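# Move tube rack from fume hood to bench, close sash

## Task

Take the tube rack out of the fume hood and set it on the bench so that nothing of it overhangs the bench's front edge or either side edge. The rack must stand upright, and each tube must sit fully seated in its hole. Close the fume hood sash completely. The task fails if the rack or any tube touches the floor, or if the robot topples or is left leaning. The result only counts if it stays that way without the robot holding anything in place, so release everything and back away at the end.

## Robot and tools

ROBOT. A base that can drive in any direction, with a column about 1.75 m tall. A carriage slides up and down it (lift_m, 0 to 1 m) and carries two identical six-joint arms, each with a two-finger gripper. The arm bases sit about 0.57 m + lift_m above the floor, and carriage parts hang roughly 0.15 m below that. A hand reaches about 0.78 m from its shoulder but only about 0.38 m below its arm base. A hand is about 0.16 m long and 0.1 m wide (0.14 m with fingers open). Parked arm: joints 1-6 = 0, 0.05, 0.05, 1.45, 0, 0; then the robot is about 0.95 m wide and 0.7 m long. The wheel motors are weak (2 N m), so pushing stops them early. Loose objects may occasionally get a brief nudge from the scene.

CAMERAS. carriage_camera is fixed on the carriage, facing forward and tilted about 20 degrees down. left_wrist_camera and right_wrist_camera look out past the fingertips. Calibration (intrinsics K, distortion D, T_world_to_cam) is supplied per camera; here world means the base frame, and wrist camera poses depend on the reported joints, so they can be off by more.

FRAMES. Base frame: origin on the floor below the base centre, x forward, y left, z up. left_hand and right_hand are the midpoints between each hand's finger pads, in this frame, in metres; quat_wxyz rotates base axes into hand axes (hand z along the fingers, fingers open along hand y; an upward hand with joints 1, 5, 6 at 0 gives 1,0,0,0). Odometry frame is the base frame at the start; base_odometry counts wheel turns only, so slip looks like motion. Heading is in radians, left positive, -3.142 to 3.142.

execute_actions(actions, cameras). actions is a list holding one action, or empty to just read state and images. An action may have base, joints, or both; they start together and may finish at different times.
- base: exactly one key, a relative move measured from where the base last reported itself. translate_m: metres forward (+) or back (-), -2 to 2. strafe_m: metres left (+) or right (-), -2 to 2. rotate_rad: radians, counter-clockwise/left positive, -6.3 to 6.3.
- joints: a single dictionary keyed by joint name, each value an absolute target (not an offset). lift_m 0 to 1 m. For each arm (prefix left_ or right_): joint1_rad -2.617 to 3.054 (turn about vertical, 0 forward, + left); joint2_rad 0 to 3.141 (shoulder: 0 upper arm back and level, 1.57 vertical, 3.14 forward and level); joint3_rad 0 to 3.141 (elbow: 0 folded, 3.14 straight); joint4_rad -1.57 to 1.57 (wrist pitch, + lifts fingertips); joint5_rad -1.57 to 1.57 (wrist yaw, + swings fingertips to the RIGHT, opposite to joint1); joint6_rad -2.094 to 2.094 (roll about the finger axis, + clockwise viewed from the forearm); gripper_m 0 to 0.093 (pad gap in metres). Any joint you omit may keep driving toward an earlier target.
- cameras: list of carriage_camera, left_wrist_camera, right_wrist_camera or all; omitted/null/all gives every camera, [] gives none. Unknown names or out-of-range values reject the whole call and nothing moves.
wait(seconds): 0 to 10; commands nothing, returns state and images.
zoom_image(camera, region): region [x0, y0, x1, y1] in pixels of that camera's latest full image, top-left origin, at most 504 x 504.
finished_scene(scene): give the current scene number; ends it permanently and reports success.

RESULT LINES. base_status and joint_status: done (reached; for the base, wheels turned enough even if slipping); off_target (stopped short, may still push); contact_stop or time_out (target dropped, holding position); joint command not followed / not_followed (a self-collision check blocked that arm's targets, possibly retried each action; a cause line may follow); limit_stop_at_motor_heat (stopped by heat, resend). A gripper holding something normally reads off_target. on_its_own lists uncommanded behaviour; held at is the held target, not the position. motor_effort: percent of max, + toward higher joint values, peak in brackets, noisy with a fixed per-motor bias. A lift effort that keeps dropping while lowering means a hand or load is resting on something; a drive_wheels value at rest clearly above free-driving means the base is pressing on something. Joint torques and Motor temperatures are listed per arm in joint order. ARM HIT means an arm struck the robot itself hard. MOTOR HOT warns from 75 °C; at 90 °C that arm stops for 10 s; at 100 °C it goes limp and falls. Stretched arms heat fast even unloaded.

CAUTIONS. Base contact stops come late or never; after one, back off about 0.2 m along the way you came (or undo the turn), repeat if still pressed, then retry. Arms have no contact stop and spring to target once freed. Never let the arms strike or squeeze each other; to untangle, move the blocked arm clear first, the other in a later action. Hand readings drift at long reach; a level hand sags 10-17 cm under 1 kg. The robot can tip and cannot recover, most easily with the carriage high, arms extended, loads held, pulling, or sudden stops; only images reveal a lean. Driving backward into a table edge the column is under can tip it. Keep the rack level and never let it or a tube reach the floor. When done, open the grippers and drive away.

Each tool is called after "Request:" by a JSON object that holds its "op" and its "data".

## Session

Request:
{"op": "execute_actions", "data": {"actions": []}}

Scene clock: 0.00 s.
Joint torques (N m, as the arm reports them, + toward a larger angle): no reading
Motor temperatures (°C, as the motors report them): left_arm=[24 27 29 30 24 24] | right_arm=[24 24 29 25 24 23]
base_odometry: x=+0.000 y=+0.000 heading=+0.000 (m, m, rad; odometry frame)
base_status: not commanded
joint_positions: lift_m=+0.298 left_joint1_rad=-0.011 left_joint2_rad=+0.052 left_joint3_rad=+0.052 left_joint4_rad=+1.399 left_joint5_rad=+0.014 left_joint6_rad=-0.027 left_gripper_m=+0.095 right_joint1_rad=+0.003 right_joint2_rad=+0.033 right_joint3_rad=+0.041 right_joint4_rad=+1.506 right_joint5_rad=-0.044 right_joint6_rad=-0.024 right_gripper_m=+0.094
joint_status: not commanded
motor_effort: lift_m=+23 drive_wheels=+0 (%)
left_hand: x=+0.3122 y=+0.3457 z=+1.2695 quat_wxyz=(+0.996, +0.006, +0.086, -0.020) (m; base frame)
right_hand: x=+0.2834 y=-0.3410 z=+1.2696 quat_wxyz=(+0.999, -0.022, +0.028, -0.010) (m; base frame)
pictures: carriage_camera, left_wrist_camera, right_wrist_camera
camera_calibration (this result's frames):
carriage_camera: T_world_to_cam=[[0.00693451, -0.998534, -0.0536913, 0.0597243], [-0.350838, 0.04785, -0.935213, 1.24654], [0.93641, 0.0253222, -0.349992, 0.256854], [0, 0, 0, 1]] pos_world=[0.196397, -0.00651426, 1.25888]
left_wrist_camera: T_world_to_cam=[[-0.0457654, -0.994209, -0.0972284, 0.483211], [0.654171, 0.0437302, -0.755082, 0.731869], [0.754961, -0.0981606, 0.648381, -0.89568], [0, 0, 0, 1]] pos_world=[0.219551, 0.360487, 1.18035]
right_wrist_camera: T_world_to_cam=[[0.0508906, -0.993141, -0.105265, -0.221761], [0.765943, 0.106451, -0.634034, 0.633777], [0.640891, -0.0483603, 0.766107, -1.05848], [0, 0, 0, 1]] pos_world=[0.204221, -0.338894, 1.1894]
Images, in order (width x height): carriage_camera 504x504, left_wrist_camera 504x504, right_wrist_camera 504x504.

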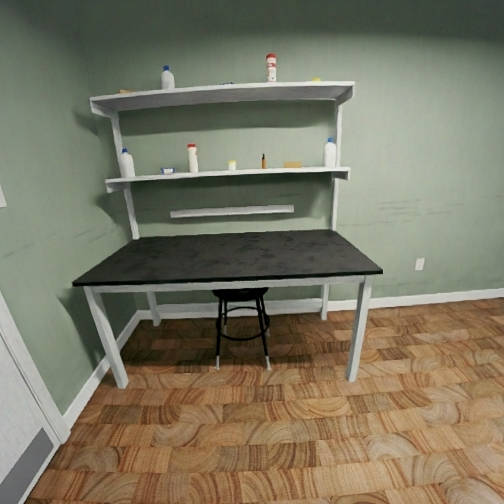

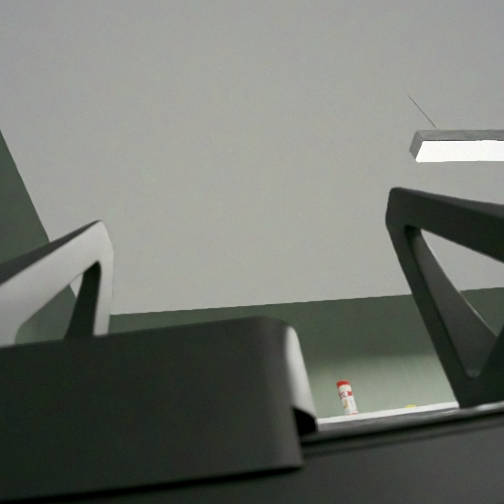

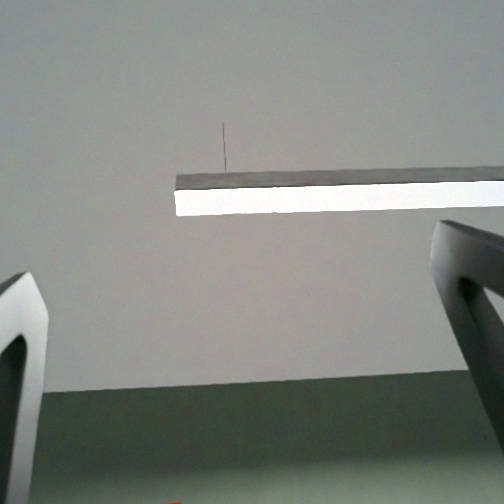

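Request:
{"op": "execute_actions", "data": {"actions": [{"base":{"rotate_rad":-1.5}}], "cameras": ["carriage_camera"]}}

Scene clock: 4.00 s.
Joint torques (N m, as the arm reports them, + toward a larger angle): left_arm=[-0.02  3.73  5.71 -0.01 -0.04  0.  ] | right_arm=[-0.05  4.68  5.49 -0.13  0.03 -0.16]
Motor temperatures (°C, as the motors report them): left_arm=[24 27 30 30 24 24] | right_arm=[24 24 29 26 24 23]
base_odometry: x=+0.000 y=+0.000 heading=-1.499 (m, m, rad; odometry frame)
base_status: done
joint_positions: lift_m=+0.298 left_joint1_rad=-0.011 left_joint2_rad=+0.052 left_joint3_rad=+0.052 left_joint4_rad=+1.399 left_joint5_rad=+0.014 left_joint6_rad=-0.027 left_gripper_m=+0.095 right_joint1_rad=+0.003 right_joint2_rad=+0.033 right_joint3_rad=+0.041 right_joint4_rad=+1.506 right_joint5_rad=-0.044 right_joint6_rad=-0.024 right_gripper_m=+0.094
joint_status: not commanded
motor_effort: lift_m=+23(23) drive_wheels=+8(30) (%)
left_hand: x=+0.3122 y=+0.3457 z=+1.2695 quat_wxyz=(+0.996, +0.006, +0.086, -0.020) (m; base frame)
right_hand: x=+0.2835 y=-0.3410 z=+1.2696 quat_wxyz=(+0.999, -0.022, +0.028, -0.010) (m; base frame)
pictures: carriage_camera
camera_calibration (this result's frames):
carriage_camera: T_world_to_cam=[[0.00693451, -0.998534, -0.0536913, 0.0597243], [-0.350838, 0.04785, -0.935213, 1.24654], [0.93641, 0.0253222, -0.349992, 0.256854], [0, 0, 0, 1]] pos_world=[0.196397, -0.00651426, 1.25888]
Images, in order (width x height): carriage_camera 504x504.

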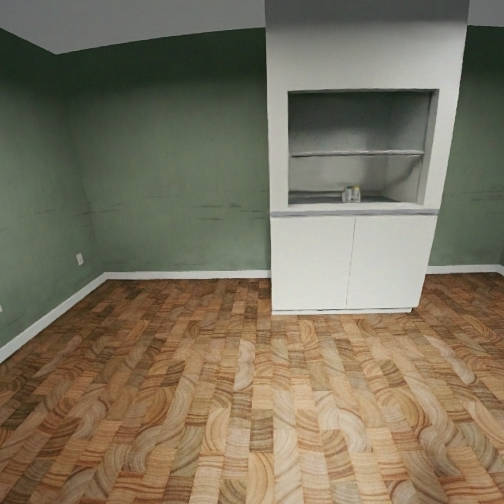

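Request:
{"op": "execute_actions", "data": {"actions": [{"base":{"strafe_m":-0.7}}], "cameras": []}}

Request:
{"op": "execute_actions", "data": {"actions": [{"base":{"translate_m":1.15},"joints":{"left_joint2_rad":1.6,"left_joint3_rad":1.3,"left_joint4_rad":0.3,"lift_m":0.2}}], "cameras": ["carriage_camera","left_wrist_camera"]}}

Request:
{"op": "zoom_image", "data": {"camera": "carriage_camera", "region": [180, 130, 400, 280]}}

Scene clock: 9.97 s.
Joint torques (N m, as the arm reports them, + toward a larger angle): left_arm=[-0.1   3.79  5.58 -0.03 -0.06 -0.04] | right_arm=[-0.05  4.69  5.54 -0.15  0.03 -0.14]
Motor temperatures (°C, as the motors report them): left_arm=[24 27 30 30 24 24] | right_arm=[24 25 30 26 24 23]
base_odometry: x=-0.698 y=-0.049 heading=-1.500 (m, m, rad; odometry frame)
base_status: done
joint_positions: lift_m=+0.298 left_joint1_rad=-0.011 left_joint2_rad=+0.052 left_joint3_rad=+0.052 left_joint4_rad=+1.399 left_joint5_rad=+0.014 left_joint6_rad=-0.027 left_gripper_m=+0.095 right_joint1_rad=+0.003 right_joint2_rad=+0.033 right_joint3_rad=+0.041 right_joint4_rad=+1.506 right_joint5_rad=-0.044 right_joint6_rad=-0.024 right_gripper_m=+0.094
joint_status: not commanded
motor_effort: lift_m=+23(23) drive_wheels=-5(33) (%)
left_hand: x=+0.3122 y=+0.3457 z=+1.2695 quat_wxyz=(+0.996, +0.006, +0.086, -0.020) (m; base frame)
right_hand: x=+0.2835 y=-0.3410 z=+1.2696 quat_wxyz=(+0.999, -0.022, +0.028, -0.010) (m; base frame)
pictures: none
No camera images: the call's "cameras" was empty. Leave "cameras" out to get every camera's image.

Scene clock: 14.57 s.
Joint torques (N m, as the arm reports them, + toward a larger angle): left_arm=[ 0.01 -9.24  9.23  2.03 -0.02  0.  ] | right_arm=[ 0.06  4.52  5.54 -0.16  0.04 -0.12]
Motor temperatures (°C, as the motors report them): left_arm=[24 28 31 31 24 24] | right_arm=[24 25 30 26 24 23]
base_odometry: x=-0.618 y=-1.197 heading=-1.500 (m, m, rad; odometry frame)
base_status: done
joint_positions: lift_m=+0.200 left_joint1_rad=-0.011 left_joint2_rad=+1.598 left_joint3_rad=+1.278 left_joint4_rad=+0.300 left_joint5_rad=+0.014 left_joint6_rad=-0.027 left_gripper_m=+0.095 right_joint1_rad=+0.003 right_joint2_rad=+0.033 right_joint3_rad=+0.041 right_joint4_rad=+1.507 right_joint5_rad=-0.044 right_joint6_rad=-0.024 right_gripper_m=+0.094
joint_status: all done
motor_effort: lift_m=+21(22) drive_wheels=-6(32) (%)
left_hand: x=+0.7932 y=+0.3405 z=+1.0947 quat_wxyz=(+0.700, -0.001, +0.714, -0.018) (m; base frame)
right_hand: x=+0.2831 y=-0.3410 z=+1.1719 quat_wxyz=(+0.999, -0.022, +0.027, -0.010) (m; base frame)
pictures: carriage_camera, left_wrist_camera
camera_calibration (this result's frames):
carriage_camera: T_world_to_cam=[[0.00693451, -0.998534, -0.0536913, 0.0544795], [-0.350838, 0.04785, -0.935213, 1.15518], [0.93641, 0.0253222, -0.349992, 0.222666], [0, 0, 0, 1]] pos_world=[0.196397, -0.00651426, 1.1612]
left_wrist_camera: T_world_to_cam=[[-0.112114, -0.993494, 0.0199903, 0.407148], [-0.647329, 0.0577576, -0.760019, 1.31842], [0.75392, -0.0981494, -0.649593, 0.275619], [0, 0, 0, 1]] pos_world=[0.691301, 0.355403, 1.17292]
Images, in order (width x height): carriage_camera 504x504, left_wrist_camera 504x504.

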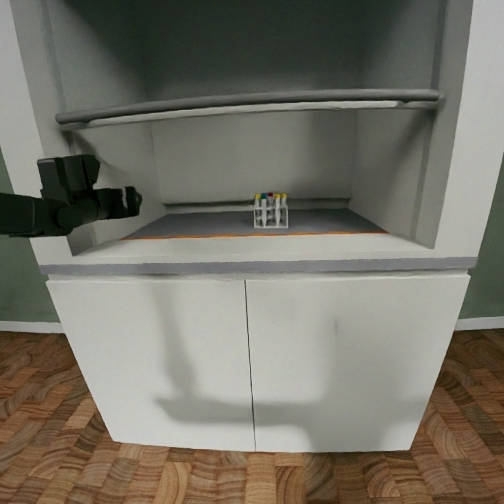

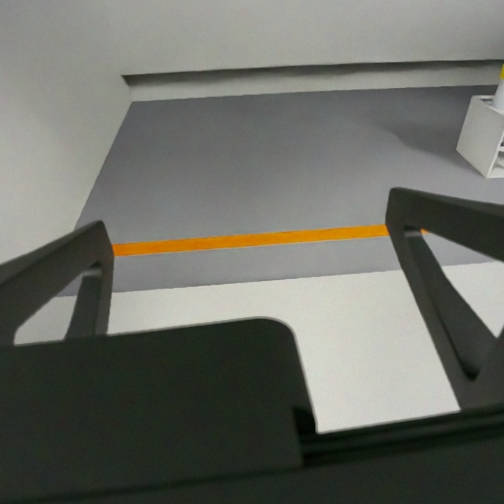

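Region (180, 130, 400, 280) of carriage_camera's 504x504 image, scaled by 2.291, with more detail than that image has; it fills the top 344 rows of this view, and the rest is white.

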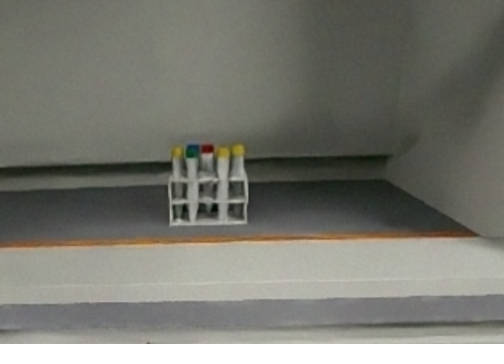

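Request:
{"op": "execute_actions", "data": {"actions": [{"joints":{"left_joint2_rad":1.85,"left_joint3_rad":1.75,"left_joint4_rad":0.1,"left_joint5_rad":1.35,"lift_m":0.14}}], "cameras": []}}

Request:
{"op": "execute_actions", "data": {"actions": [{"base":{"translate_m":0.2}}], "cameras": ["carriage_camera","left_wrist_camera"]}}

Scene clock: 19.83 s.
Joint torques (N m, as the arm reports them, + toward a larger angle): left_arm=[ -0.02 -10.55   7.53   1.45   0.02  -0.01] | right_arm=[-0.08  4.68  5.45 -0.17  0.   -0.11]
Motor temperatures (°C, as the motors report them): left_arm=[24 29 32 32 24 24] | right_arm=[24 25 31 26 24 23]
base_odometry: x=-0.618 y=-1.197 heading=-1.500 (m, m, rad; odometry frame)
base_status: not commanded
joint_positions: lift_m=+0.140 left_joint1_rad=-0.011 left_joint2_rad=+1.842 left_joint3_rad=+1.744 left_joint4_rad=+0.105 left_joint5_rad=+1.346 left_joint6_rad=-0.027 left_gripper_m=+0.095 right_joint1_rad=+0.003 right_joint2_rad=+0.033 right_joint3_rad=+0.041 right_joint4_rad=+1.506 right_joint5_rad=-0.043 right_joint6_rad=-0.024 right_gripper_m=+0.094
joint_status: all done
motor_effort: lift_m=+22(23) drive_wheels=-3(5) (%)
left_hand: x=+0.7198 y=+0.1761 z=+1.0867 quat_wxyz=(+0.546, +0.438, +0.555, -0.450) (m; base frame)
right_hand: x=+0.2833 y=-0.3411 z=+1.1118 quat_wxyz=(+0.999, -0.022, +0.028, -0.010) (m; base frame)
pictures: none
No camera images: the call's "cameras" was empty. Leave "cameras" out to get every camera's image.

Scene clock: 21.90 s.
Joint torques (N m, as the arm reports them, + toward a larger angle): left_arm=[ -0.09 -10.47   7.49   1.42   0.01   0.  ] | right_arm=[-0.13  4.66  5.47 -0.17  0.04 -0.13]
Motor temperatures (°C, as the motors report them): left_arm=[24 29 33 32 24 24] | right_arm=[24 25 31 26 24 23]
base_odometry: x=-0.604 y=-1.396 heading=-1.501 (m, m, rad; odometry frame)
base_status: done
joint_positions: lift_m=+0.140 left_joint1_rad=-0.011 left_joint2_rad=+1.842 left_joint3_rad=+1.744 left_joint4_rad=+0.105 left_joint5_rad=+1.346 left_joint6_rad=-0.027 left_gripper_m=+0.095 right_joint1_rad=+0.003 right_joint2_rad=+0.033 right_joint3_rad=+0.041 right_joint4_rad=+1.506 right_joint5_rad=-0.043 right_joint6_rad=-0.024 right_gripper_m=+0.094
joint_status: not commanded
motor_effort: lift_m=+22(22) drive_wheels=-4(30) (%)
left_hand: x=+0.7198 y=+0.1761 z=+1.0867 quat_wxyz=(+0.546, +0.438, +0.555, -0.450) (m; base frame)
right_hand: x=+0.2834 y=-0.3411 z=+1.1118 quat_wxyz=(+0.999, -0.022, +0.028, -0.010) (m; base frame)
pictures: carriage_camera, left_wrist_camera
camera_calibration (this result's frames):
carriage_camera: T_world_to_cam=[[0.00693451, -0.998534, -0.0536913, 0.0512518], [-0.350838, 0.04785, -0.935213, 1.09896], [0.93641, 0.0253222, -0.349992, 0.201625], [0, 0, 0, 1]] pos_world=[0.196397, -0.00651426, 1.10108]
left_wrist_camera: T_world_to_cam=[[-0.992023, -0.125579, 0.0109272, 0.726085], [-0.0879741, 0.627652, -0.773507, 0.785951], [0.0902781, -0.768299, -0.633693, 0.888099], [0, 0, 0, 1]] pos_world=[0.709261, 0.280203, 1.16279]
Images, in order (width x height): carriage_camera 504x504, left_wrist_camera 504x504.

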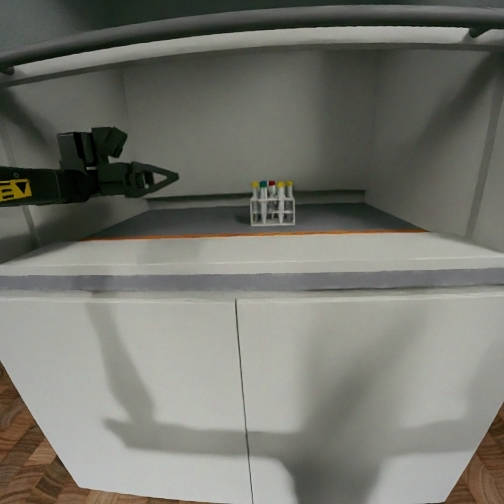

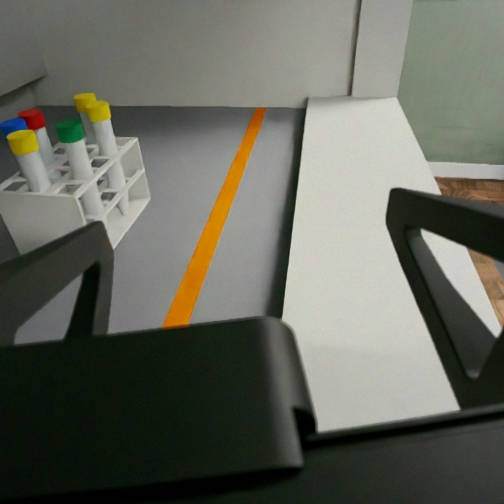

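Request:
{"op": "execute_actions", "data": {"actions": [{"base":{"translate_m":0.1},"joints":{"left_joint2_rad":2.2,"left_joint3_rad":2.2,"left_joint4_rad":0.0,"left_joint5_rad":1.5}}], "cameras": ["carriage_camera","left_wrist_camera"]}}

Scene clock: 24.97 s.
Joint torques (N m, as the arm reports them, + toward a larger angle): left_arm=[  0.01 -14.82   7.9    1.36  -0.03  -0.04] | right_arm=[ 0.03  4.65  5.56 -0.16  0.04 -0.15]
Motor temperatures (°C, as the motors report them): left_arm=[24 30 33 32 24 24] | right_arm=[24 25 31 26 24 23]
base_odometry: x=-0.597 y=-1.496 heading=-1.501 (m, m, rad; odometry frame)
base_status: done
joint_positions: lift_m=+0.140 left_joint1_rad=-0.011 left_joint2_rad=+2.209 left_joint3_rad=+2.187 left_joint4_rad=+0.003 left_joint5_rad=+1.498 left_joint6_rad=-0.027 left_gripper_m=+0.095 right_joint1_rad=+0.003 right_joint2_rad=+0.033 right_joint3_rad=+0.041 right_joint4_rad=+1.505 right_joint5_rad=-0.043 right_joint6_rad=-0.024 right_gripper_m=+0.094
joint_status: all done
motor_effort: lift_m=+22(22) drive_wheels=-5(30) (%)
left_hand: x=+0.7770 y=+0.1716 z=+1.0608 quat_wxyz=(+0.504, +0.473, +0.527, -0.496) (m; base frame)
right_hand: x=+0.2836 y=-0.3411 z=+1.1118 quat_wxyz=(+0.999, -0.022, +0.028, -0.010) (m; base frame)
pictures: carriage_camera, left_wrist_camera
camera_calibration (this result's frames):
carriage_camera: T_world_to_cam=[[0.00693451, -0.998534, -0.0536913, 0.0512518], [-0.350838, 0.04785, -0.935213, 1.09896], [0.93641, 0.0253222, -0.349992, 0.201625], [0, 0, 0, 1]] pos_world=[0.196397, -0.00651426, 1.10108]
left_wrist_camera: T_world_to_cam=[[-0.999002, 0.0258815, 0.0364099, 0.734938], [-0.011713, 0.63478, -0.772604, 0.712401], [-0.0431084, -0.77226, -0.633843, 0.967615], [0, 0, 0, 1]] pos_world=[0.784261, 0.276011, 1.13696]
Images, in order (width x height): carriage_camera 504x504, left_wrist_camera 504x504.

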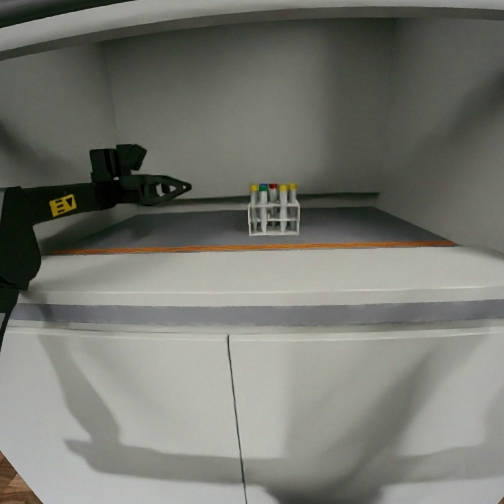

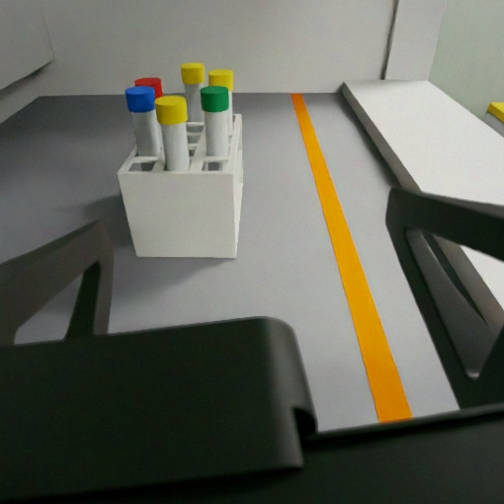

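Request:
{"op": "execute_actions", "data": {"actions": [{"base":{"translate_m":0.05},"joints":{"lift_m":0.04}}], "cameras": ["carriage_camera","left_wrist_camera"]}}

Scene clock: 30.30 s.
Joint torques (N m, as the arm reports them, + toward a larger angle): left_arm=[ 0.98  0.21  7.11  1.34 -0.09 -0.04] | right_arm=[-0.06  4.61  5.64 -0.16  0.04 -0.13]
Motor temperatures (°C, as the motors report them): left_arm=[24 33 34 32 24 24] | right_arm=[24 25 31 26 24 23]
base_odometry: x=-0.595 y=-1.534 heading=-1.501 (m, m, rad; odometry frame)
base_status: translate_m contact_stop (by the wheels' count: +0.038 of +0.050)
joint_positions: lift_m=+0.040 left_joint1_rad=-0.026 left_joint2_rad=+2.031 left_joint3_rad=+2.192 left_joint4_rad=-0.002 left_joint5_rad=+1.497 left_joint6_rad=-0.028 left_gripper_m=+0.095 right_joint1_rad=+0.003 right_joint2_rad=+0.033 right_joint3_rad=+0.041 right_joint4_rad=+1.504 right_joint5_rad=-0.044 right_joint6_rad=-0.024 right_gripper_m=+0.094
joint_status: all done
motor_effort: lift_m=+22(22) drive_wheels=+26(53) (%)
left_hand: x=+0.7194 y=+0.1655 z=+1.0446 quat_wxyz=(+0.546, +0.518, +0.476, -0.456) (m; base frame)
right_hand: x=+0.2839 y=-0.3410 z=+1.0119 quat_wxyz=(+0.999, -0.022, +0.029, -0.010) (m; base frame)
pictures: carriage_camera, left_wrist_camera
camera_calibration (this result's frames):
carriage_camera: T_world_to_cam=[[0.00693451, -0.998534, -0.0536913, 0.0458873], [-0.350838, 0.04785, -0.935213, 1.00552], [0.93641, 0.0253222, -0.349992, 0.166656], [0, 0, 0, 1]] pos_world=[0.196397, -0.00651426, 1.00117]
left_wrist_camera: T_world_to_cam=[[-0.989246, 0.0393592, -0.140863, 0.854156], [0.133887, 0.631363, -0.763842, 0.589757], [0.0588717, -0.774488, -0.629843, 0.872966], [0, 0, 0, 1]] pos_world=[0.714617, 0.270132, 1.12063]
Images, in order (width x height): carriage_camera 504x504, left_wrist_camera 504x504.

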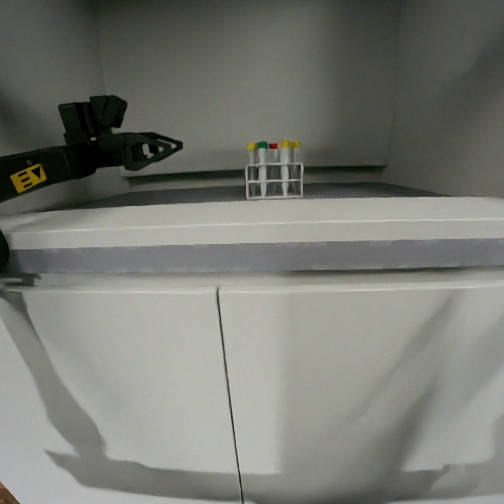

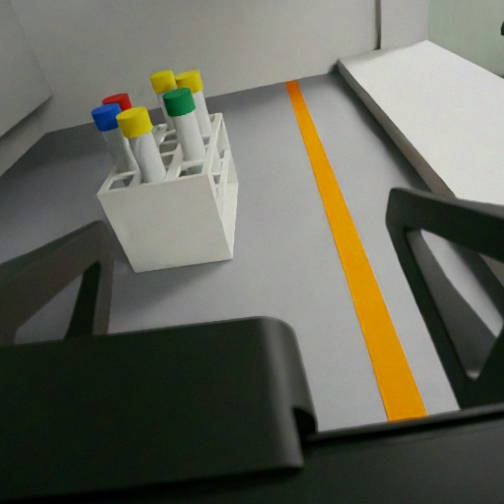

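Request:
{"op": "execute_actions", "data": {"actions": [{"joints":{"lift_m":0.13,"left_joint2_rad":2.0,"left_joint3_rad":1.7,"left_joint4_rad":0.3,"left_joint5_rad":1.45}}], "cameras": []}}

Request:
{"op": "execute_actions", "data": {"actions": [{"base":{"translate_m":0.04}}], "cameras": ["carriage_camera","left_wrist_camera"]}}

Scene clock: 37.03 s.
Joint torques (N m, as the arm reports them, + toward a larger angle): left_arm=[  0.75 -12.78   6.52   1.45  -0.07  -0.02] | right_arm=[-0.07  4.58  5.6  -0.12  0.04 -0.13]
Motor temperatures (°C, as the motors report them): left_arm=[24 32 34 32 24 24] | right_arm=[24 25 31 26 24 23]
base_odometry: x=-0.594 y=-1.534 heading=-1.501 (m, m, rad; odometry frame)
base_status: not commanded
joint_positions: lift_m=+0.130 left_joint1_rad=-0.020 left_joint2_rad=+2.000 left_joint3_rad=+1.709 left_joint4_rad=+0.296 left_joint5_rad=+1.453 left_joint6_rad=-0.028 left_gripper_m=+0.095 right_joint1_rad=+0.003 right_joint2_rad=+0.033 right_joint3_rad=+0.041 right_joint4_rad=+1.505 right_joint5_rad=-0.044 right_joint6_rad=-0.024 right_gripper_m=+0.094
joint_status: all done
motor_effort: lift_m=+24(32) drive_wheels=-5(33) (%)
left_hand: x=+0.7413 y=+0.1682 z=+1.0133 quat_wxyz=(+0.519, +0.469, +0.529, -0.481) (m; base frame)
right_hand: x=+0.2837 y=-0.3410 z=+1.1016 quat_wxyz=(+0.999, -0.022, +0.028, -0.010) (m; base frame)
pictures: none
No camera images: the call's "cameras" was empty. Leave "cameras" out to get every camera's image.

Scene clock: 38.20 s.
Joint torques (N m, as the arm reports them, + toward a larger angle): left_arm=[  0.57 -12.61   6.54   1.46  -0.08  -0.01] | right_arm=[ 0.    4.53  5.29 -0.18  0.04 -0.1 ]
Motor temperatures (°C, as the motors report them): left_arm=[24 32 34 32 24 24] | right_arm=[24 25 31 26 24 23]
base_odometry: x=-0.592 y=-1.575 heading=-1.502 (m, m, rad; odometry frame)
base_status: done
joint_positions: lift_m=+0.130 left_joint1_rad=-0.020 left_joint2_rad=+2.000 left_joint3_rad=+1.709 left_joint4_rad=+0.296 left_joint5_rad=+1.453 left_joint6_rad=-0.028 left_gripper_m=+0.095 right_joint1_rad=+0.003 right_joint2_rad=+0.033 right_joint3_rad=+0.041 right_joint4_rad=+1.504 right_joint5_rad=-0.044 right_joint6_rad=-0.024 right_gripper_m=+0.094
joint_status: not commanded
motor_effort: lift_m=+24(24) drive_wheels=-4(28) (%)
left_hand: x=+0.7413 y=+0.1682 z=+1.0133 quat_wxyz=(+0.519, +0.469, +0.529, -0.481) (m; base frame)
right_hand: x=+0.2838 y=-0.3410 z=+1.1016 quat_wxyz=(+0.999, -0.022, +0.029, -0.010) (m; base frame)
pictures: carriage_camera, left_wrist_camera
camera_calibration (this result's frames):
carriage_camera: T_world_to_cam=[[0.00693451, -0.998534, -0.0536913, 0.0507049], [-0.350838, 0.04785, -0.935213, 1.08943], [0.93641, 0.0253222, -0.349992, 0.198061], [0, 0, 0, 1]] pos_world=[0.196397, -0.00651426, 1.09089]
left_wrist_camera: T_world_to_cam=[[-0.999868, -0.00957921, 0.0131505, 0.731317], [-0.0162426, 0.634207, -0.772993, 0.68127], [-0.000935459, -0.773104, -0.634279, 0.902634], [0, 0, 0, 1]] pos_world=[0.74313, 0.27277, 1.08952]
Images, in order (width x height): carriage_camera 504x504, left_wrist_camera 504x504.

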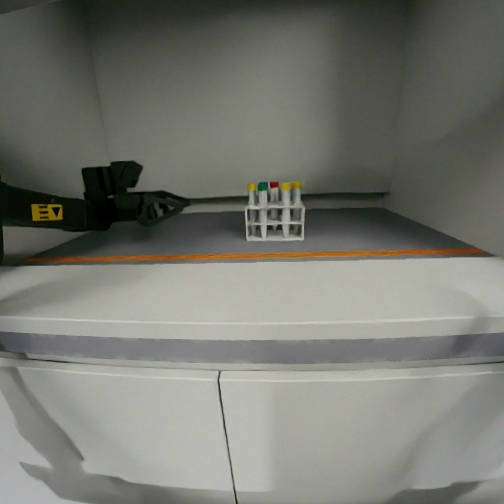

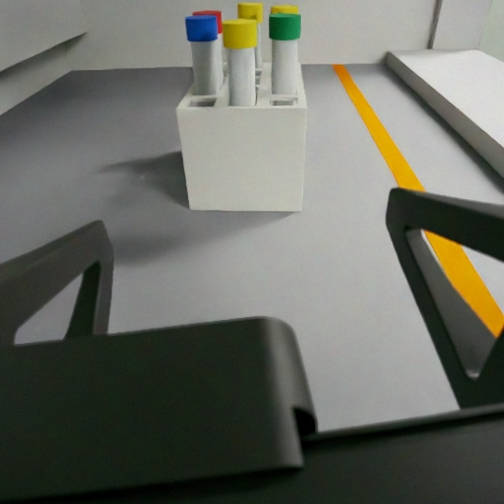

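Request:
{"op": "execute_actions", "data": {"actions": [{"joints":{"lift_m":0.08}}], "cameras": []}}

Request:
{"op": "execute_actions", "data": {"actions": [{"base":{"strafe_m":-0.09}}], "cameras": ["carriage_camera","left_wrist_camera"]}}

Scene clock: 40.43 s.
Joint torques (N m, as the arm reports them, + toward a larger angle): left_arm=[ 0.45 -6.82  6.81  1.44 -0.09 -0.03] | right_arm=[-0.07  4.62  5.66 -0.19  0.06 -0.12]
Motor temperatures (°C, as the motors report them): left_arm=[24 33 34 32 24 24] | right_arm=[24 25 32 26 24 23]
base_odometry: x=-0.592 y=-1.574 heading=-1.502 (m, m, rad; odometry frame)
base_status: not commanded
joint_positions: lift_m=+0.087 left_joint1_rad=-0.017 left_joint2_rad=+1.931 left_joint3_rad=+1.704 left_joint4_rad=+0.299 left_joint5_rad=+1.451 left_joint6_rad=-0.028 left_gripper_m=+0.095 right_joint1_rad=+0.003 right_joint2_rad=+0.031 right_joint3_rad=+0.040 right_joint4_rad=+1.507 right_joint5_rad=-0.044 right_joint6_rad=-0.024 right_gripper_m=+0.094
joint_status: lift_m contact_stop (moved -0.043 of -0.050)
on_its_own: lift_m is held at +0.087, not at your +0.080, since a contact_stop
motor_effort: lift_m=+22(23) drive_wheels=+3(11) (%)
left_hand: x=+0.7255 y=+0.1702 z=+0.9995 quat_wxyz=(+0.537, +0.483, +0.512, -0.464) (m; base frame)
right_hand: x=+0.2829 y=-0.3410 z=+1.0580 quat_wxyz=(+0.999, -0.022, +0.027, -0.010) (m; base frame)
pictures: none
No camera images: the call's "cameras" was empty. Leave "cameras" out to get every camera's image.

not run: a stop came earlier in this reply.

Request:
{"op": "execute_actions", "data": {"actions": [{"joints":{"lift_m":0.12,"left_joint2_rad":2.0,"left_joint3_rad":1.52,"left_joint4_rad":0.48}}], "cameras": []}}

Request:
{"op": "execute_actions", "data": {"actions": [{"base":{"strafe_m":-0.09}}], "cameras": ["carriage_camera","left_wrist_camera"]}}

Scene clock: 42.67 s.
Joint torques (N m, as the arm reports them, + toward a larger angle): left_arm=[  0.33 -11.42   5.85   1.48  -0.07  -0.03] | right_arm=[-0.04  4.82  5.69 -0.17  0.06 -0.12]
Motor temperatures (°C, as the motors report them): left_arm=[24 33 34 32 24 24] | right_arm=[24 25 32 26 24 23]
base_odometry: x=-0.592 y=-1.574 heading=-1.502 (m, m, rad; odometry frame)
base_status: not commanded
joint_positions: lift_m=+0.120 left_joint1_rad=-0.016 left_joint2_rad=+1.987 left_joint3_rad=+1.535 left_joint4_rad=+0.471 left_joint5_rad=+1.451 left_joint6_rad=-0.026 left_gripper_m=+0.095 right_joint1_rad=+0.003 right_joint2_rad=+0.031 right_joint3_rad=+0.040 right_joint4_rad=+1.507 right_joint5_rad=-0.044 right_joint6_rad=-0.024 right_gripper_m=+0.094
joint_status: all done
motor_effort: lift_m=+24(29) drive_wheels=+3(5) (%)
left_hand: x=+0.7339 y=+0.1702 z=+0.9657 quat_wxyz=(+0.524, +0.471, +0.526, -0.476) (m; base frame)
right_hand: x=+0.2829 y=-0.3410 z=+1.0912 quat_wxyz=(+0.999, -0.022, +0.027, -0.010) (m; base frame)
pictures: none
No camera images: the call's "cameras" was empty. Leave "cameras" out to get every camera's image.

Scene clock: 44.17 s.
Joint torques (N m, as the arm reports them, + toward a larger angle): left_arm=[  0.33 -11.6    6.     1.48  -0.07  -0.08] | right_arm=[ 0.04  4.83  5.6  -0.16  0.06 -0.13]
Motor temperatures (°C, as the motors report them): left_arm=[24 33 34 32 24 24] | right_arm=[24 26 32 26 24 23]
base_odometry: x=-0.682 y=-1.581 heading=-1.501 (m, m, rad; odometry frame)
base_status: done
joint_positions: lift_m=+0.120 left_joint1_rad=-0.015 left_joint2_rad=+1.987 left_joint3_rad=+1.535 left_joint4_rad=+0.471 left_joint5_rad=+1.451 left_joint6_rad=-0.026 left_gripper_m=+0.095 right_joint1_rad=+0.003 right_joint2_rad=+0.031 right_joint3_rad=+0.040 right_joint4_rad=+1.507 right_joint5_rad=-0.044 right_joint6_rad=-0.024 right_gripper_m=+0.094
joint_status: not commanded
motor_effort: lift_m=+24(24) drive_wheels=-2(29) (%)
left_hand: x=+0.7342 y=+0.1707 z=+0.9657 quat_wxyz=(+0.524, +0.471, +0.526, -0.475) (m; base frame)
right_hand: x=+0.2829 y=-0.3410 z=+1.0912 quat_wxyz=(+0.999, -0.022, +0.027, -0.010) (m; base frame)
pictures: carriage_camera, left_wrist_camera
camera_calibration (this result's frames):
carriage_camera: T_world_to_cam=[[0.00693451, -0.998534, -0.0536913, 0.0501695], [-0.350838, 0.04785, -0.935213, 1.08011], [0.93641, 0.0253222, -0.349992, 0.194571], [0, 0, 0, 1]] pos_world=[0.196397, -0.00651426, 1.08092]
left_wrist_camera: T_world_to_cam=[[-0.999859, -0.0164479, -0.00323631, 0.741809], [-0.00792817, 0.63409, -0.773219, 0.636919], [0.0147699, -0.773085, -0.634131, 0.862711], [0, 0, 0, 1]] pos_world=[0.734012, 0.275286, 1.04195]
Images, in order (width x height): carriage_camera 504x504, left_wrist_camera 504x504.

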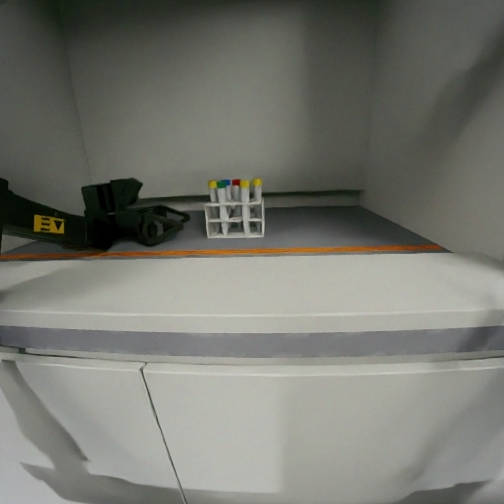

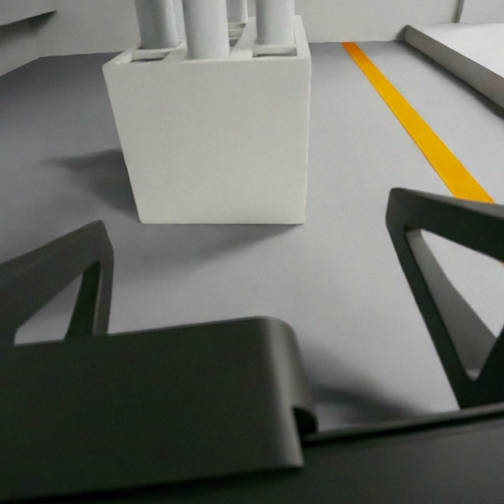

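Request:
{"op": "execute_actions", "data": {"actions": [{"base":{"translate_m":0.02}}], "cameras": []}}

Request:
{"op": "execute_actions", "data": {"actions": [{"base":{"strafe_m":-0.045}}], "cameras": ["left_wrist_camera"]}}

Scene clock: 46.77 s.
Joint torques (N m, as the arm reports them, + toward a larger angle): left_arm=[ 0.27 -5.38  5.92  1.45 -0.1  -0.07] | right_arm=[-0.02  4.87  5.66 -0.17  0.03 -0.15]
Motor temperatures (°C, as the motors report them): left_arm=[24 34 34 32 24 24] | right_arm=[24 26 32 26 24 23]
base_odometry: x=-0.680 y=-1.600 heading=-1.501 (m, m, rad; odometry frame)
base_status: done
joint_positions: lift_m=+0.120 left_joint1_rad=-0.015 left_joint2_rad=+1.914 left_joint3_rad=+1.535 left_joint4_rad=+0.474 left_joint5_rad=+1.451 left_joint6_rad=-0.026 left_gripper_m=+0.095 right_joint1_rad=+0.003 right_joint2_rad=+0.031 right_joint3_rad=+0.040 right_joint4_rad=+1.506 right_joint5_rad=-0.044 right_joint6_rad=-0.024 right_gripper_m=+0.094
joint_status: not commanded
motor_effort: lift_m=+24(24) drive_wheels=+21(28) (%)
left_hand: x=+0.7191 y=+0.1710 z=+0.9980 quat_wxyz=(+0.544, +0.488, +0.506, -0.458) (m; base frame)
right_hand: x=+0.2830 y=-0.3410 z=+1.0912 quat_wxyz=(+0.999, -0.022, +0.027, -0.010) (m; base frame)
pictures: none
No camera images: the call's "cameras" was empty. Leave "cameras" out to get every camera's image.

Scene clock: 47.90 s.
Joint torques (N m, as the arm reports them, + toward a larger angle): left_arm=[-0.02 -5.53  6.05  1.44 -0.09 -0.06] | right_arm=[-0.04  4.84  5.65 -0.15  0.03 -0.14]
Motor temperatures (°C, as the motors report them): left_arm=[24 33 34 32 24 24] | right_arm=[24 26 32 26 24 23]
base_odometry: x=-0.725 y=-1.603 heading=-1.501 (m, m, rad; odometry frame)
base_status: done
joint_positions: lift_m=+0.120 left_joint1_rad=-0.011 left_joint2_rad=+1.916 left_joint3_rad=+1.535 left_joint4_rad=+0.474 left_joint5_rad=+1.451 left_joint6_rad=-0.026 left_gripper_m=+0.095 right_joint1_rad=+0.003 right_joint2_rad=+0.031 right_joint3_rad=+0.040 right_joint4_rad=+1.506 right_joint5_rad=-0.044 right_joint6_rad=-0.024 right_gripper_m=+0.094
joint_status: not commanded
motor_effort: lift_m=+23(24) drive_wheels=+6(49) (%)
left_hand: x=+0.7203 y=+0.1728 z=+0.9973 quat_wxyz=(+0.545, +0.487, +0.507, -0.457) (m; base frame)
right_hand: x=+0.2830 y=-0.3410 z=+1.0913 quat_wxyz=(+0.999, -0.022, +0.027, -0.010) (m; base frame)
pictures: left_wrist_camera
camera_calibration (this result's frames):
left_wrist_camera: T_world_to_cam=[[-0.996836, -0.0206762, -0.0767482, 0.799922], [0.0463321, 0.633415, -0.772424, 0.620112], [0.0645843, -0.773536, -0.630453, 0.845098], [0, 0, 0, 1]] pos_world=[0.71408, 0.277464, 1.07318]
Images, in order (width x height): left_wrist_camera 504x504.

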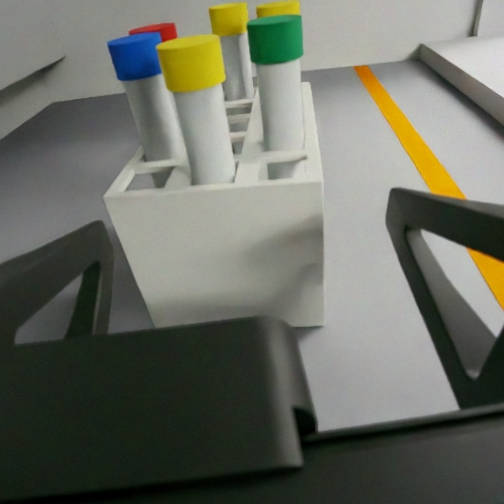

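Request:
{"op": "execute_actions", "data": {"actions": [{"base":{"translate_m":-0.018},"joints":{"left_joint5_rad":1.28,"left_joint2_rad":2.0}}], "cameras": ["left_wrist_camera","carriage_camera"]}}

Scene clock: 51.20 s.
Joint torques (N m, as the arm reports them, + toward a larger angle): left_arm=[ -0.21 -11.59   6.09   1.45  -0.09  -0.03] | right_arm=[ 0.06  4.88  5.59 -0.21  0.02 -0.13]
Motor temperatures (°C, as the motors report them): left_arm=[24 33 34 32 24 24] | right_arm=[24 26 32 26 24 23]
base_odometry: x=-0.726 y=-1.586 heading=-1.501 (m, m, rad; odometry frame)
base_status: done
joint_positions: lift_m=+0.120 left_joint1_rad=-0.011 left_joint2_rad=+1.988 left_joint3_rad=+1.535 left_joint4_rad=+0.477 left_joint5_rad=+1.285 left_joint6_rad=-0.026 left_gripper_m=+0.095 right_joint1_rad=+0.003 right_joint2_rad=+0.031 right_joint3_rad=+0.040 right_joint4_rad=+1.506 right_joint5_rad=-0.044 right_joint6_rad=-0.024 right_gripper_m=+0.094
joint_status: all done
motor_effort: lift_m=+23(23) drive_wheels=+1(19) (%)
left_hand: x=+0.7631 y=+0.1781 z=+0.9665 quat_wxyz=(+0.565, +0.425, +0.562, -0.429) (m; base frame)
right_hand: x=+0.2831 y=-0.3410 z=+1.0913 quat_wxyz=(+0.999, -0.022, +0.028, -0.010) (m; base frame)
pictures: carriage_camera, left_wrist_camera
camera_calibration (this result's frames):
carriage_camera: T_world_to_cam=[[0.00693451, -0.998534, -0.0536913, 0.0501717], [-0.350838, 0.04785, -0.935213, 1.08015], [0.93641, 0.0253222, -0.349992, 0.194585], [0, 0, 0, 1]] pos_world=[0.196397, -0.00651426, 1.08096]
left_wrist_camera: T_world_to_cam=[[-0.982549, -0.18586, -0.00735653, 0.79185], [-0.111667, 0.621035, -0.775787, 0.717004], [0.148756, -0.761427, -0.630952, 0.761068], [0, 0, 0, 1]] pos_world=[0.744883, 0.281387, 1.04226]
Images, in order (width x height): carriage_camera 504x504, left_wrist_camera 504x504.

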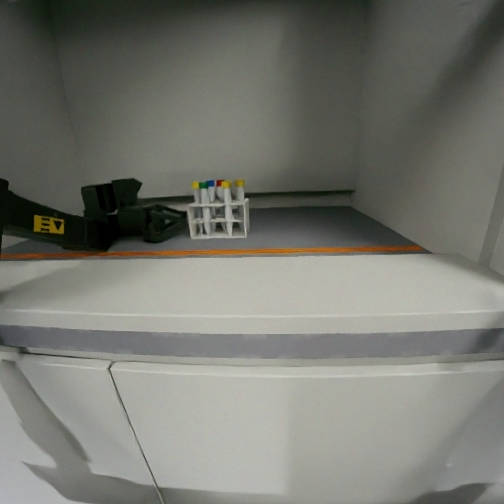

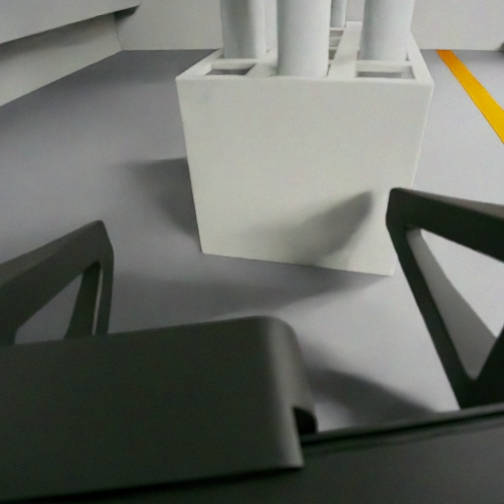

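Overshot; use the middle value.

Request:
{"op": "execute_actions", "data": {"actions": [{"joints":{"left_joint5_rad":1.39}}], "cameras": []}}

Request:
{"op": "execute_actions", "data": {"actions": [{"base":{"strafe_m":-0.06}}], "cameras": ["left_wrist_camera","carriage_camera"]}}

Scene clock: 53.10 s.
Joint torques (N m, as the arm reports them, + toward a larger angle): left_arm=[ -0.02 -11.51   5.97   1.48   0.    -0.05] | right_arm=[-0.05  4.88  5.66 -0.14  0.03 -0.13]
Motor temperatures (°C, as the motors report them): left_arm=[24 34 34 32 24 24] | right_arm=[24 26 32 26 24 23]
base_odometry: x=-0.726 y=-1.586 heading=-1.501 (m, m, rad; odometry frame)
base_status: not commanded
joint_positions: lift_m=+0.120 left_joint1_rad=-0.011 left_joint2_rad=+1.988 left_joint3_rad=+1.535 left_joint4_rad=+0.477 left_joint5_rad=+1.385 left_joint6_rad=-0.026 left_gripper_m=+0.095 right_joint1_rad=+0.003 right_joint2_rad=+0.031 right_joint3_rad=+0.040 right_joint4_rad=+1.506 right_joint5_rad=-0.044 right_joint6_rad=-0.024 right_gripper_m=+0.094
joint_status: all done
motor_effort: lift_m=+24(24) drive_wheels=+1(1) (%)
left_hand: x=+0.7463 y=+0.1743 z=+0.9661 quat_wxyz=(+0.542, +0.453, +0.541, -0.456) (m; base frame)
right_hand: x=+0.2831 y=-0.3410 z=+1.0913 quat_wxyz=(+0.999, -0.022, +0.028, -0.010) (m; base frame)
pictures: none
No camera images: the call's "cameras" was empty. Leave "cameras" out to get every camera's image.

Scene clock: 54.37 s.
Joint torques (N m, as the arm reports them, + toward a larger angle): left_arm=[  0.05 -11.56   6.05   1.44   0.    -0.06] | right_arm=[-0.06  4.95  5.69 -0.13  0.04 -0.11]
Motor temperatures (°C, as the motors report them): left_arm=[24 34 34 32 24 24] | right_arm=[24 26 32 26 24 23]
base_odometry: x=-0.786 y=-1.590 heading=-1.501 (m, m, rad; odometry frame)
base_status: done
joint_positions: lift_m=+0.120 left_joint1_rad=-0.011 left_joint2_rad=+1.988 left_joint3_rad=+1.535 left_joint4_rad=+0.477 left_joint5_rad=+1.385 left_joint6_rad=-0.026 left_gripper_m=+0.095 right_joint1_rad=+0.003 right_joint2_rad=+0.031 right_joint3_rad=+0.040 right_joint4_rad=+1.506 right_joint5_rad=-0.044 right_joint6_rad=-0.024 right_gripper_m=+0.094
joint_status: not commanded
motor_effort: lift_m=+23(23) drive_wheels=-2(27) (%)
left_hand: x=+0.7464 y=+0.1743 z=+0.9661 quat_wxyz=(+0.542, +0.453, +0.541, -0.456) (m; base frame)
right_hand: x=+0.2832 y=-0.3410 z=+1.0913 quat_wxyz=(+0.999, -0.022, +0.028, -0.010) (m; base frame)
pictures: carriage_camera, left_wrist_camera
camera_calibration (this result's frames):
carriage_camera: T_world_to_cam=[[0.00693451, -0.998534, -0.0536913, 0.0501717], [-0.350838, 0.04785, -0.935213, 1.08015], [0.93641, 0.0253222, -0.349992, 0.194585], [0, 0, 0, 1]] pos_world=[0.196397, -0.00651426, 1.08096]
left_wrist_camera: T_world_to_cam=[[-0.996187, -0.0869035, -0.0077087, 0.767964], [-0.0490476, 0.630922, -0.774294, 0.6673], [0.0721525, -0.770964, -0.632779, 0.820993], [0, 0, 0, 1]] pos_world=[0.738528, 0.27868, 1.04211]
Images, in order (width x height): carriage_camera 504x504, left_wrist_camera 504x504.

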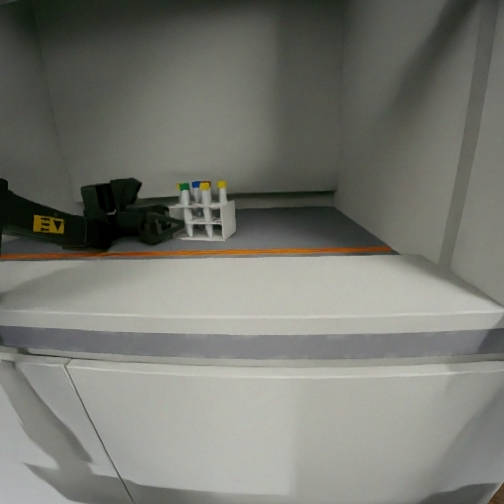

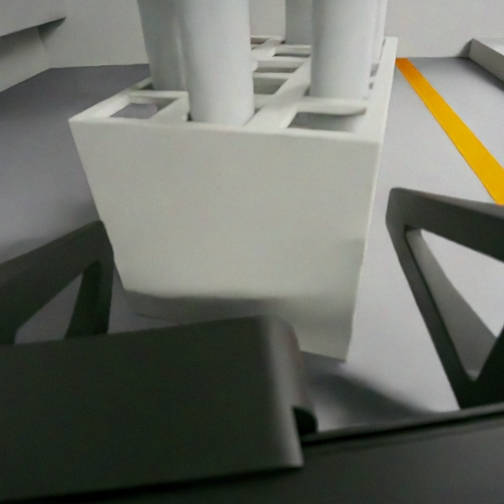

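Request:
{"op": "execute_actions", "data": {"actions": [{"base":{"strafe_m":0.03}}], "cameras": []}}

Request:
{"op": "execute_actions", "data": {"actions": [{"joints":{"left_joint5_rad":1.31}}], "cameras": []}}

Request:
{"op": "execute_actions", "data": {"actions": [{"base":{"strafe_m":-0.05}}], "cameras": ["left_wrist_camera","carriage_camera"]}}

Scene clock: 57.27 s.
Joint torques (N m, as the arm reports them, + toward a larger angle): left_arm=[  0.1  -11.65   6.11   1.46   0.05  -0.05] | right_arm=[-0.07  4.77  5.56 -0.14  0.04 -0.13]
Motor temperatures (°C, as the motors report them): left_arm=[24 35 34 32 24 24] | right_arm=[24 26 32 26 24 23]
base_odometry: x=-0.756 y=-1.588 heading=-1.501 (m, m, rad; odometry frame)
base_status: done
joint_positions: lift_m=+0.120 left_joint1_rad=-0.012 left_joint2_rad=+1.988 left_joint3_rad=+1.535 left_joint4_rad=+0.477 left_joint5_rad=+1.385 left_joint6_rad=-0.026 left_gripper_m=+0.095 right_joint1_rad=+0.003 right_joint2_rad=+0.031 right_joint3_rad=+0.040 right_joint4_rad=+1.506 right_joint5_rad=-0.044 right_joint6_rad=-0.024 right_gripper_m=+0.094
joint_status: not commanded
motor_effort: lift_m=+23(24) drive_wheels=+3(27) (%)
left_hand: x=+0.7463 y=+0.1739 z=+0.9661 quat_wxyz=(+0.542, +0.453, +0.541, -0.456) (m; base frame)
right_hand: x=+0.2832 y=-0.3410 z=+1.0913 quat_wxyz=(+0.999, -0.022, +0.028, -0.010) (m; base frame)
pictures: none
No camera images: the call's "cameras" was empty. Leave "cameras" out to get every camera's image.

Scene clock: 57.87 s.
Joint torques (N m, as the arm reports them, + toward a larger angle): left_arm=[  0.03 -11.67   5.96   1.54  -0.1   -0.04] | right_arm=[-0.03  4.75  5.66 -0.17  0.03 -0.13]
Motor temperatures (°C, as the motors report them): left_arm=[24 35 34 32 24 24] | right_arm=[24 26 32 26 24 23]
base_odometry: x=-0.756 y=-1.588 heading=-1.501 (m, m, rad; odometry frame)
base_status: not commanded
joint_positions: lift_m=+0.120 left_joint1_rad=-0.012 left_joint2_rad=+1.988 left_joint3_rad=+1.535 left_joint4_rad=+0.477 left_joint5_rad=+1.316 left_joint6_rad=-0.026 left_gripper_m=+0.095 right_joint1_rad=+0.003 right_joint2_rad=+0.031 right_joint3_rad=+0.040 right_joint4_rad=+1.506 right_joint5_rad=-0.044 right_joint6_rad=-0.024 right_gripper_m=+0.094
joint_status: all done
motor_effort: lift_m=+23(23) drive_wheels=+3(3) (%)
left_hand: x=+0.7579 y=+0.1764 z=+0.9663 quat_wxyz=(+0.558, +0.434, +0.556, -0.438) (m; base frame)
right_hand: x=+0.2832 y=-0.3410 z=+1.0913 quat_wxyz=(+0.999, -0.022, +0.028, -0.010) (m; base frame)
pictures: none
No camera images: the call's "cameras" was empty. Leave "cameras" out to get every camera's image.

Scene clock: 59.03 s.
Joint torques (N m, as the arm reports them, + toward a larger angle): left_arm=[ -0.09 -11.41   6.04   1.53  -0.09  -0.04] | right_arm=[-0.16  4.79  5.8  -0.13  0.04 -0.13]
Motor temperatures (°C, as the motors report them): left_arm=[24 35 34 32 24 24] | right_arm=[24 26 32 26 24 23]
base_odometry: x=-0.806 y=-1.591 heading=-1.501 (m, m, rad; odometry frame)
base_status: done
joint_positions: lift_m=+0.120 left_joint1_rad=-0.011 left_joint2_rad=+1.987 left_joint3_rad=+1.535 left_joint4_rad=+0.477 left_joint5_rad=+1.315 left_joint6_rad=-0.026 left_gripper_m=+0.095 right_joint1_rad=+0.003 right_joint2_rad=+0.031 right_joint3_rad=+0.040 right_joint4_rad=+1.506 right_joint5_rad=-0.044 right_joint6_rad=-0.024 right_gripper_m=+0.094
joint_status: not commanded
motor_effort: lift_m=+23(23) drive_wheels=-2(29) (%)
left_hand: x=+0.7578 y=+0.1768 z=+0.9672 quat_wxyz=(+0.559, +0.434, +0.556, -0.437) (m; base frame)
right_hand: x=+0.2832 y=-0.3410 z=+1.0913 quat_wxyz=(+0.999, -0.022, +0.028, -0.010) (m; base frame)
pictures: carriage_camera, left_wrist_camera
camera_calibration (this result's frames):
carriage_camera: T_world_to_cam=[[0.00693451, -0.998534, -0.0536913, 0.0501717], [-0.350838, 0.04785, -0.935213, 1.08015], [0.93641, 0.0253222, -0.349992, 0.194585], [0, 0, 0, 1]] pos_world=[0.196397, -0.00651426, 1.08096]
left_wrist_camera: T_world_to_cam=[[-0.987685, -0.156172, -0.009368, 0.786923], [-0.091415, 0.624658, -0.775529, 0.701596], [0.126968, -0.765122, -0.631242, 0.778793], [0, 0, 0, 1]] pos_world=[0.742487, 0.28051, 1.04309]
Images, in order (width x height): carriage_camera 504x504, left_wrist_camera 504x504.

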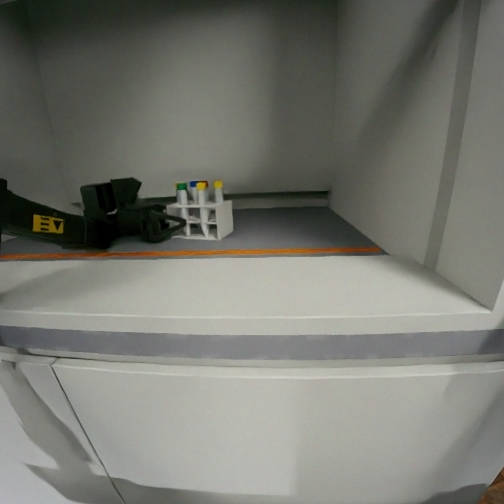

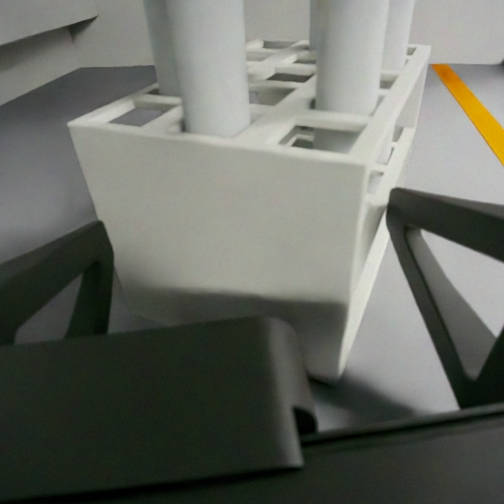

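Request:
{"op": "execute_actions", "data": {"actions": [{"base":{"strafe_m":-0.05}}], "cameras": ["left_wrist_camera","carriage_camera"]}}

Request:
{"op": "zoom_image", "data": {"camera": "carriage_camera", "region": [60, 150, 300, 280]}}

Scene clock: 62.43 s.
Joint torques (N m, as the arm reports them, + toward a larger angle): left_arm=[  0.02 -11.27   6.12   1.54  -0.12  -0.05] | right_arm=[ 0.    4.95  5.63 -0.14  0.03 -0.14]
Motor temperatures (°C, as the motors report them): left_arm=[24 36 34 32 24 24] | right_arm=[24 26 32 26 24 23]
base_odometry: x=-0.856 y=-1.594 heading=-1.501 (m, m, rad; odometry frame)
base_status: done
joint_positions: lift_m=+0.120 left_joint1_rad=-0.010 left_joint2_rad=+1.983 left_joint3_rad=+1.535 left_joint4_rad=+0.477 left_joint5_rad=+1.314 left_joint6_rad=-0.026 left_gripper_m=+0.095 right_joint1_rad=+0.003 right_joint2_rad=+0.031 right_joint3_rad=+0.040 right_joint4_rad=+1.506 right_joint5_rad=-0.044 right_joint6_rad=-0.024 right_gripper_m=+0.094
joint_status: not commanded
motor_effort: lift_m=+23(23) drive_wheels=-3(27) (%)
left_hand: x=+0.7574 y=+0.1772 z=+0.9689 quat_wxyz=(+0.560, +0.434, +0.555, -0.436) (m; base frame)
right_hand: x=+0.2832 y=-0.3410 z=+1.0913 quat_wxyz=(+0.999, -0.022, +0.028, -0.010) (m; base frame)
pictures: carriage_camera, left_wrist_camera
camera_calibration (this result's frames):
carriage_camera: T_world_to_cam=[[0.00693451, -0.998534, -0.0536913, 0.0501717], [-0.350838, 0.04785, -0.935213, 1.08015], [0.93641, 0.0253222, -0.349992, 0.194585], [0, 0, 0, 1]] pos_world=[0.196397, -0.00651426, 1.08096]
left_wrist_camera: T_world_to_cam=[[-0.987408, -0.15768, -0.012749, 0.789937], [-0.0897049, 0.624475, -0.775876, 0.701631], [0.130301, -0.764963, -0.630757, 0.777157], [0, 0, 0, 1]] pos_world=[0.741665, 0.280902, 1.04465]
Images, in order (width x height): carriage_camera 504x504, left_wrist_camera 504x504.

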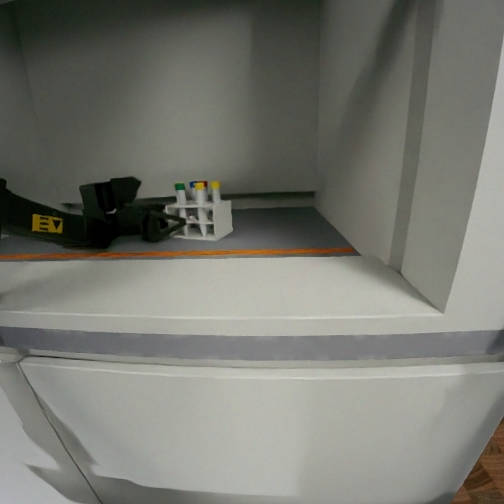

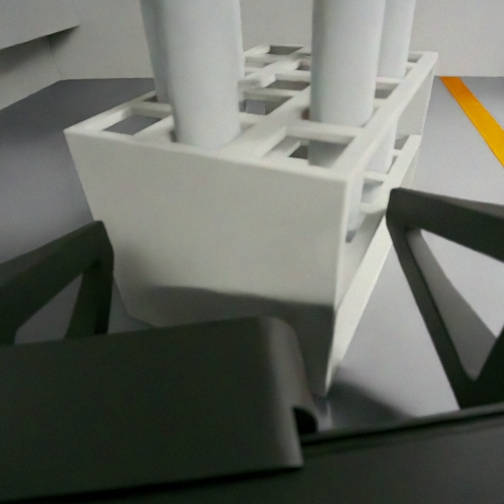

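Region (60, 150, 300, 280) of carriage_camera's 504x504 image, scaled by 2.100, with more detail than that image has; it fills the top 273 rows of this view, and the rest is white.

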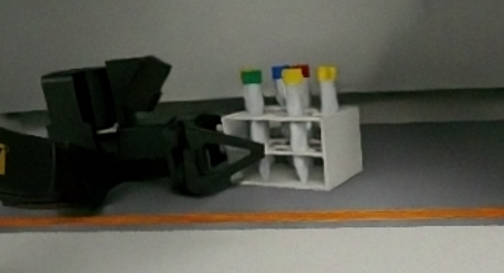

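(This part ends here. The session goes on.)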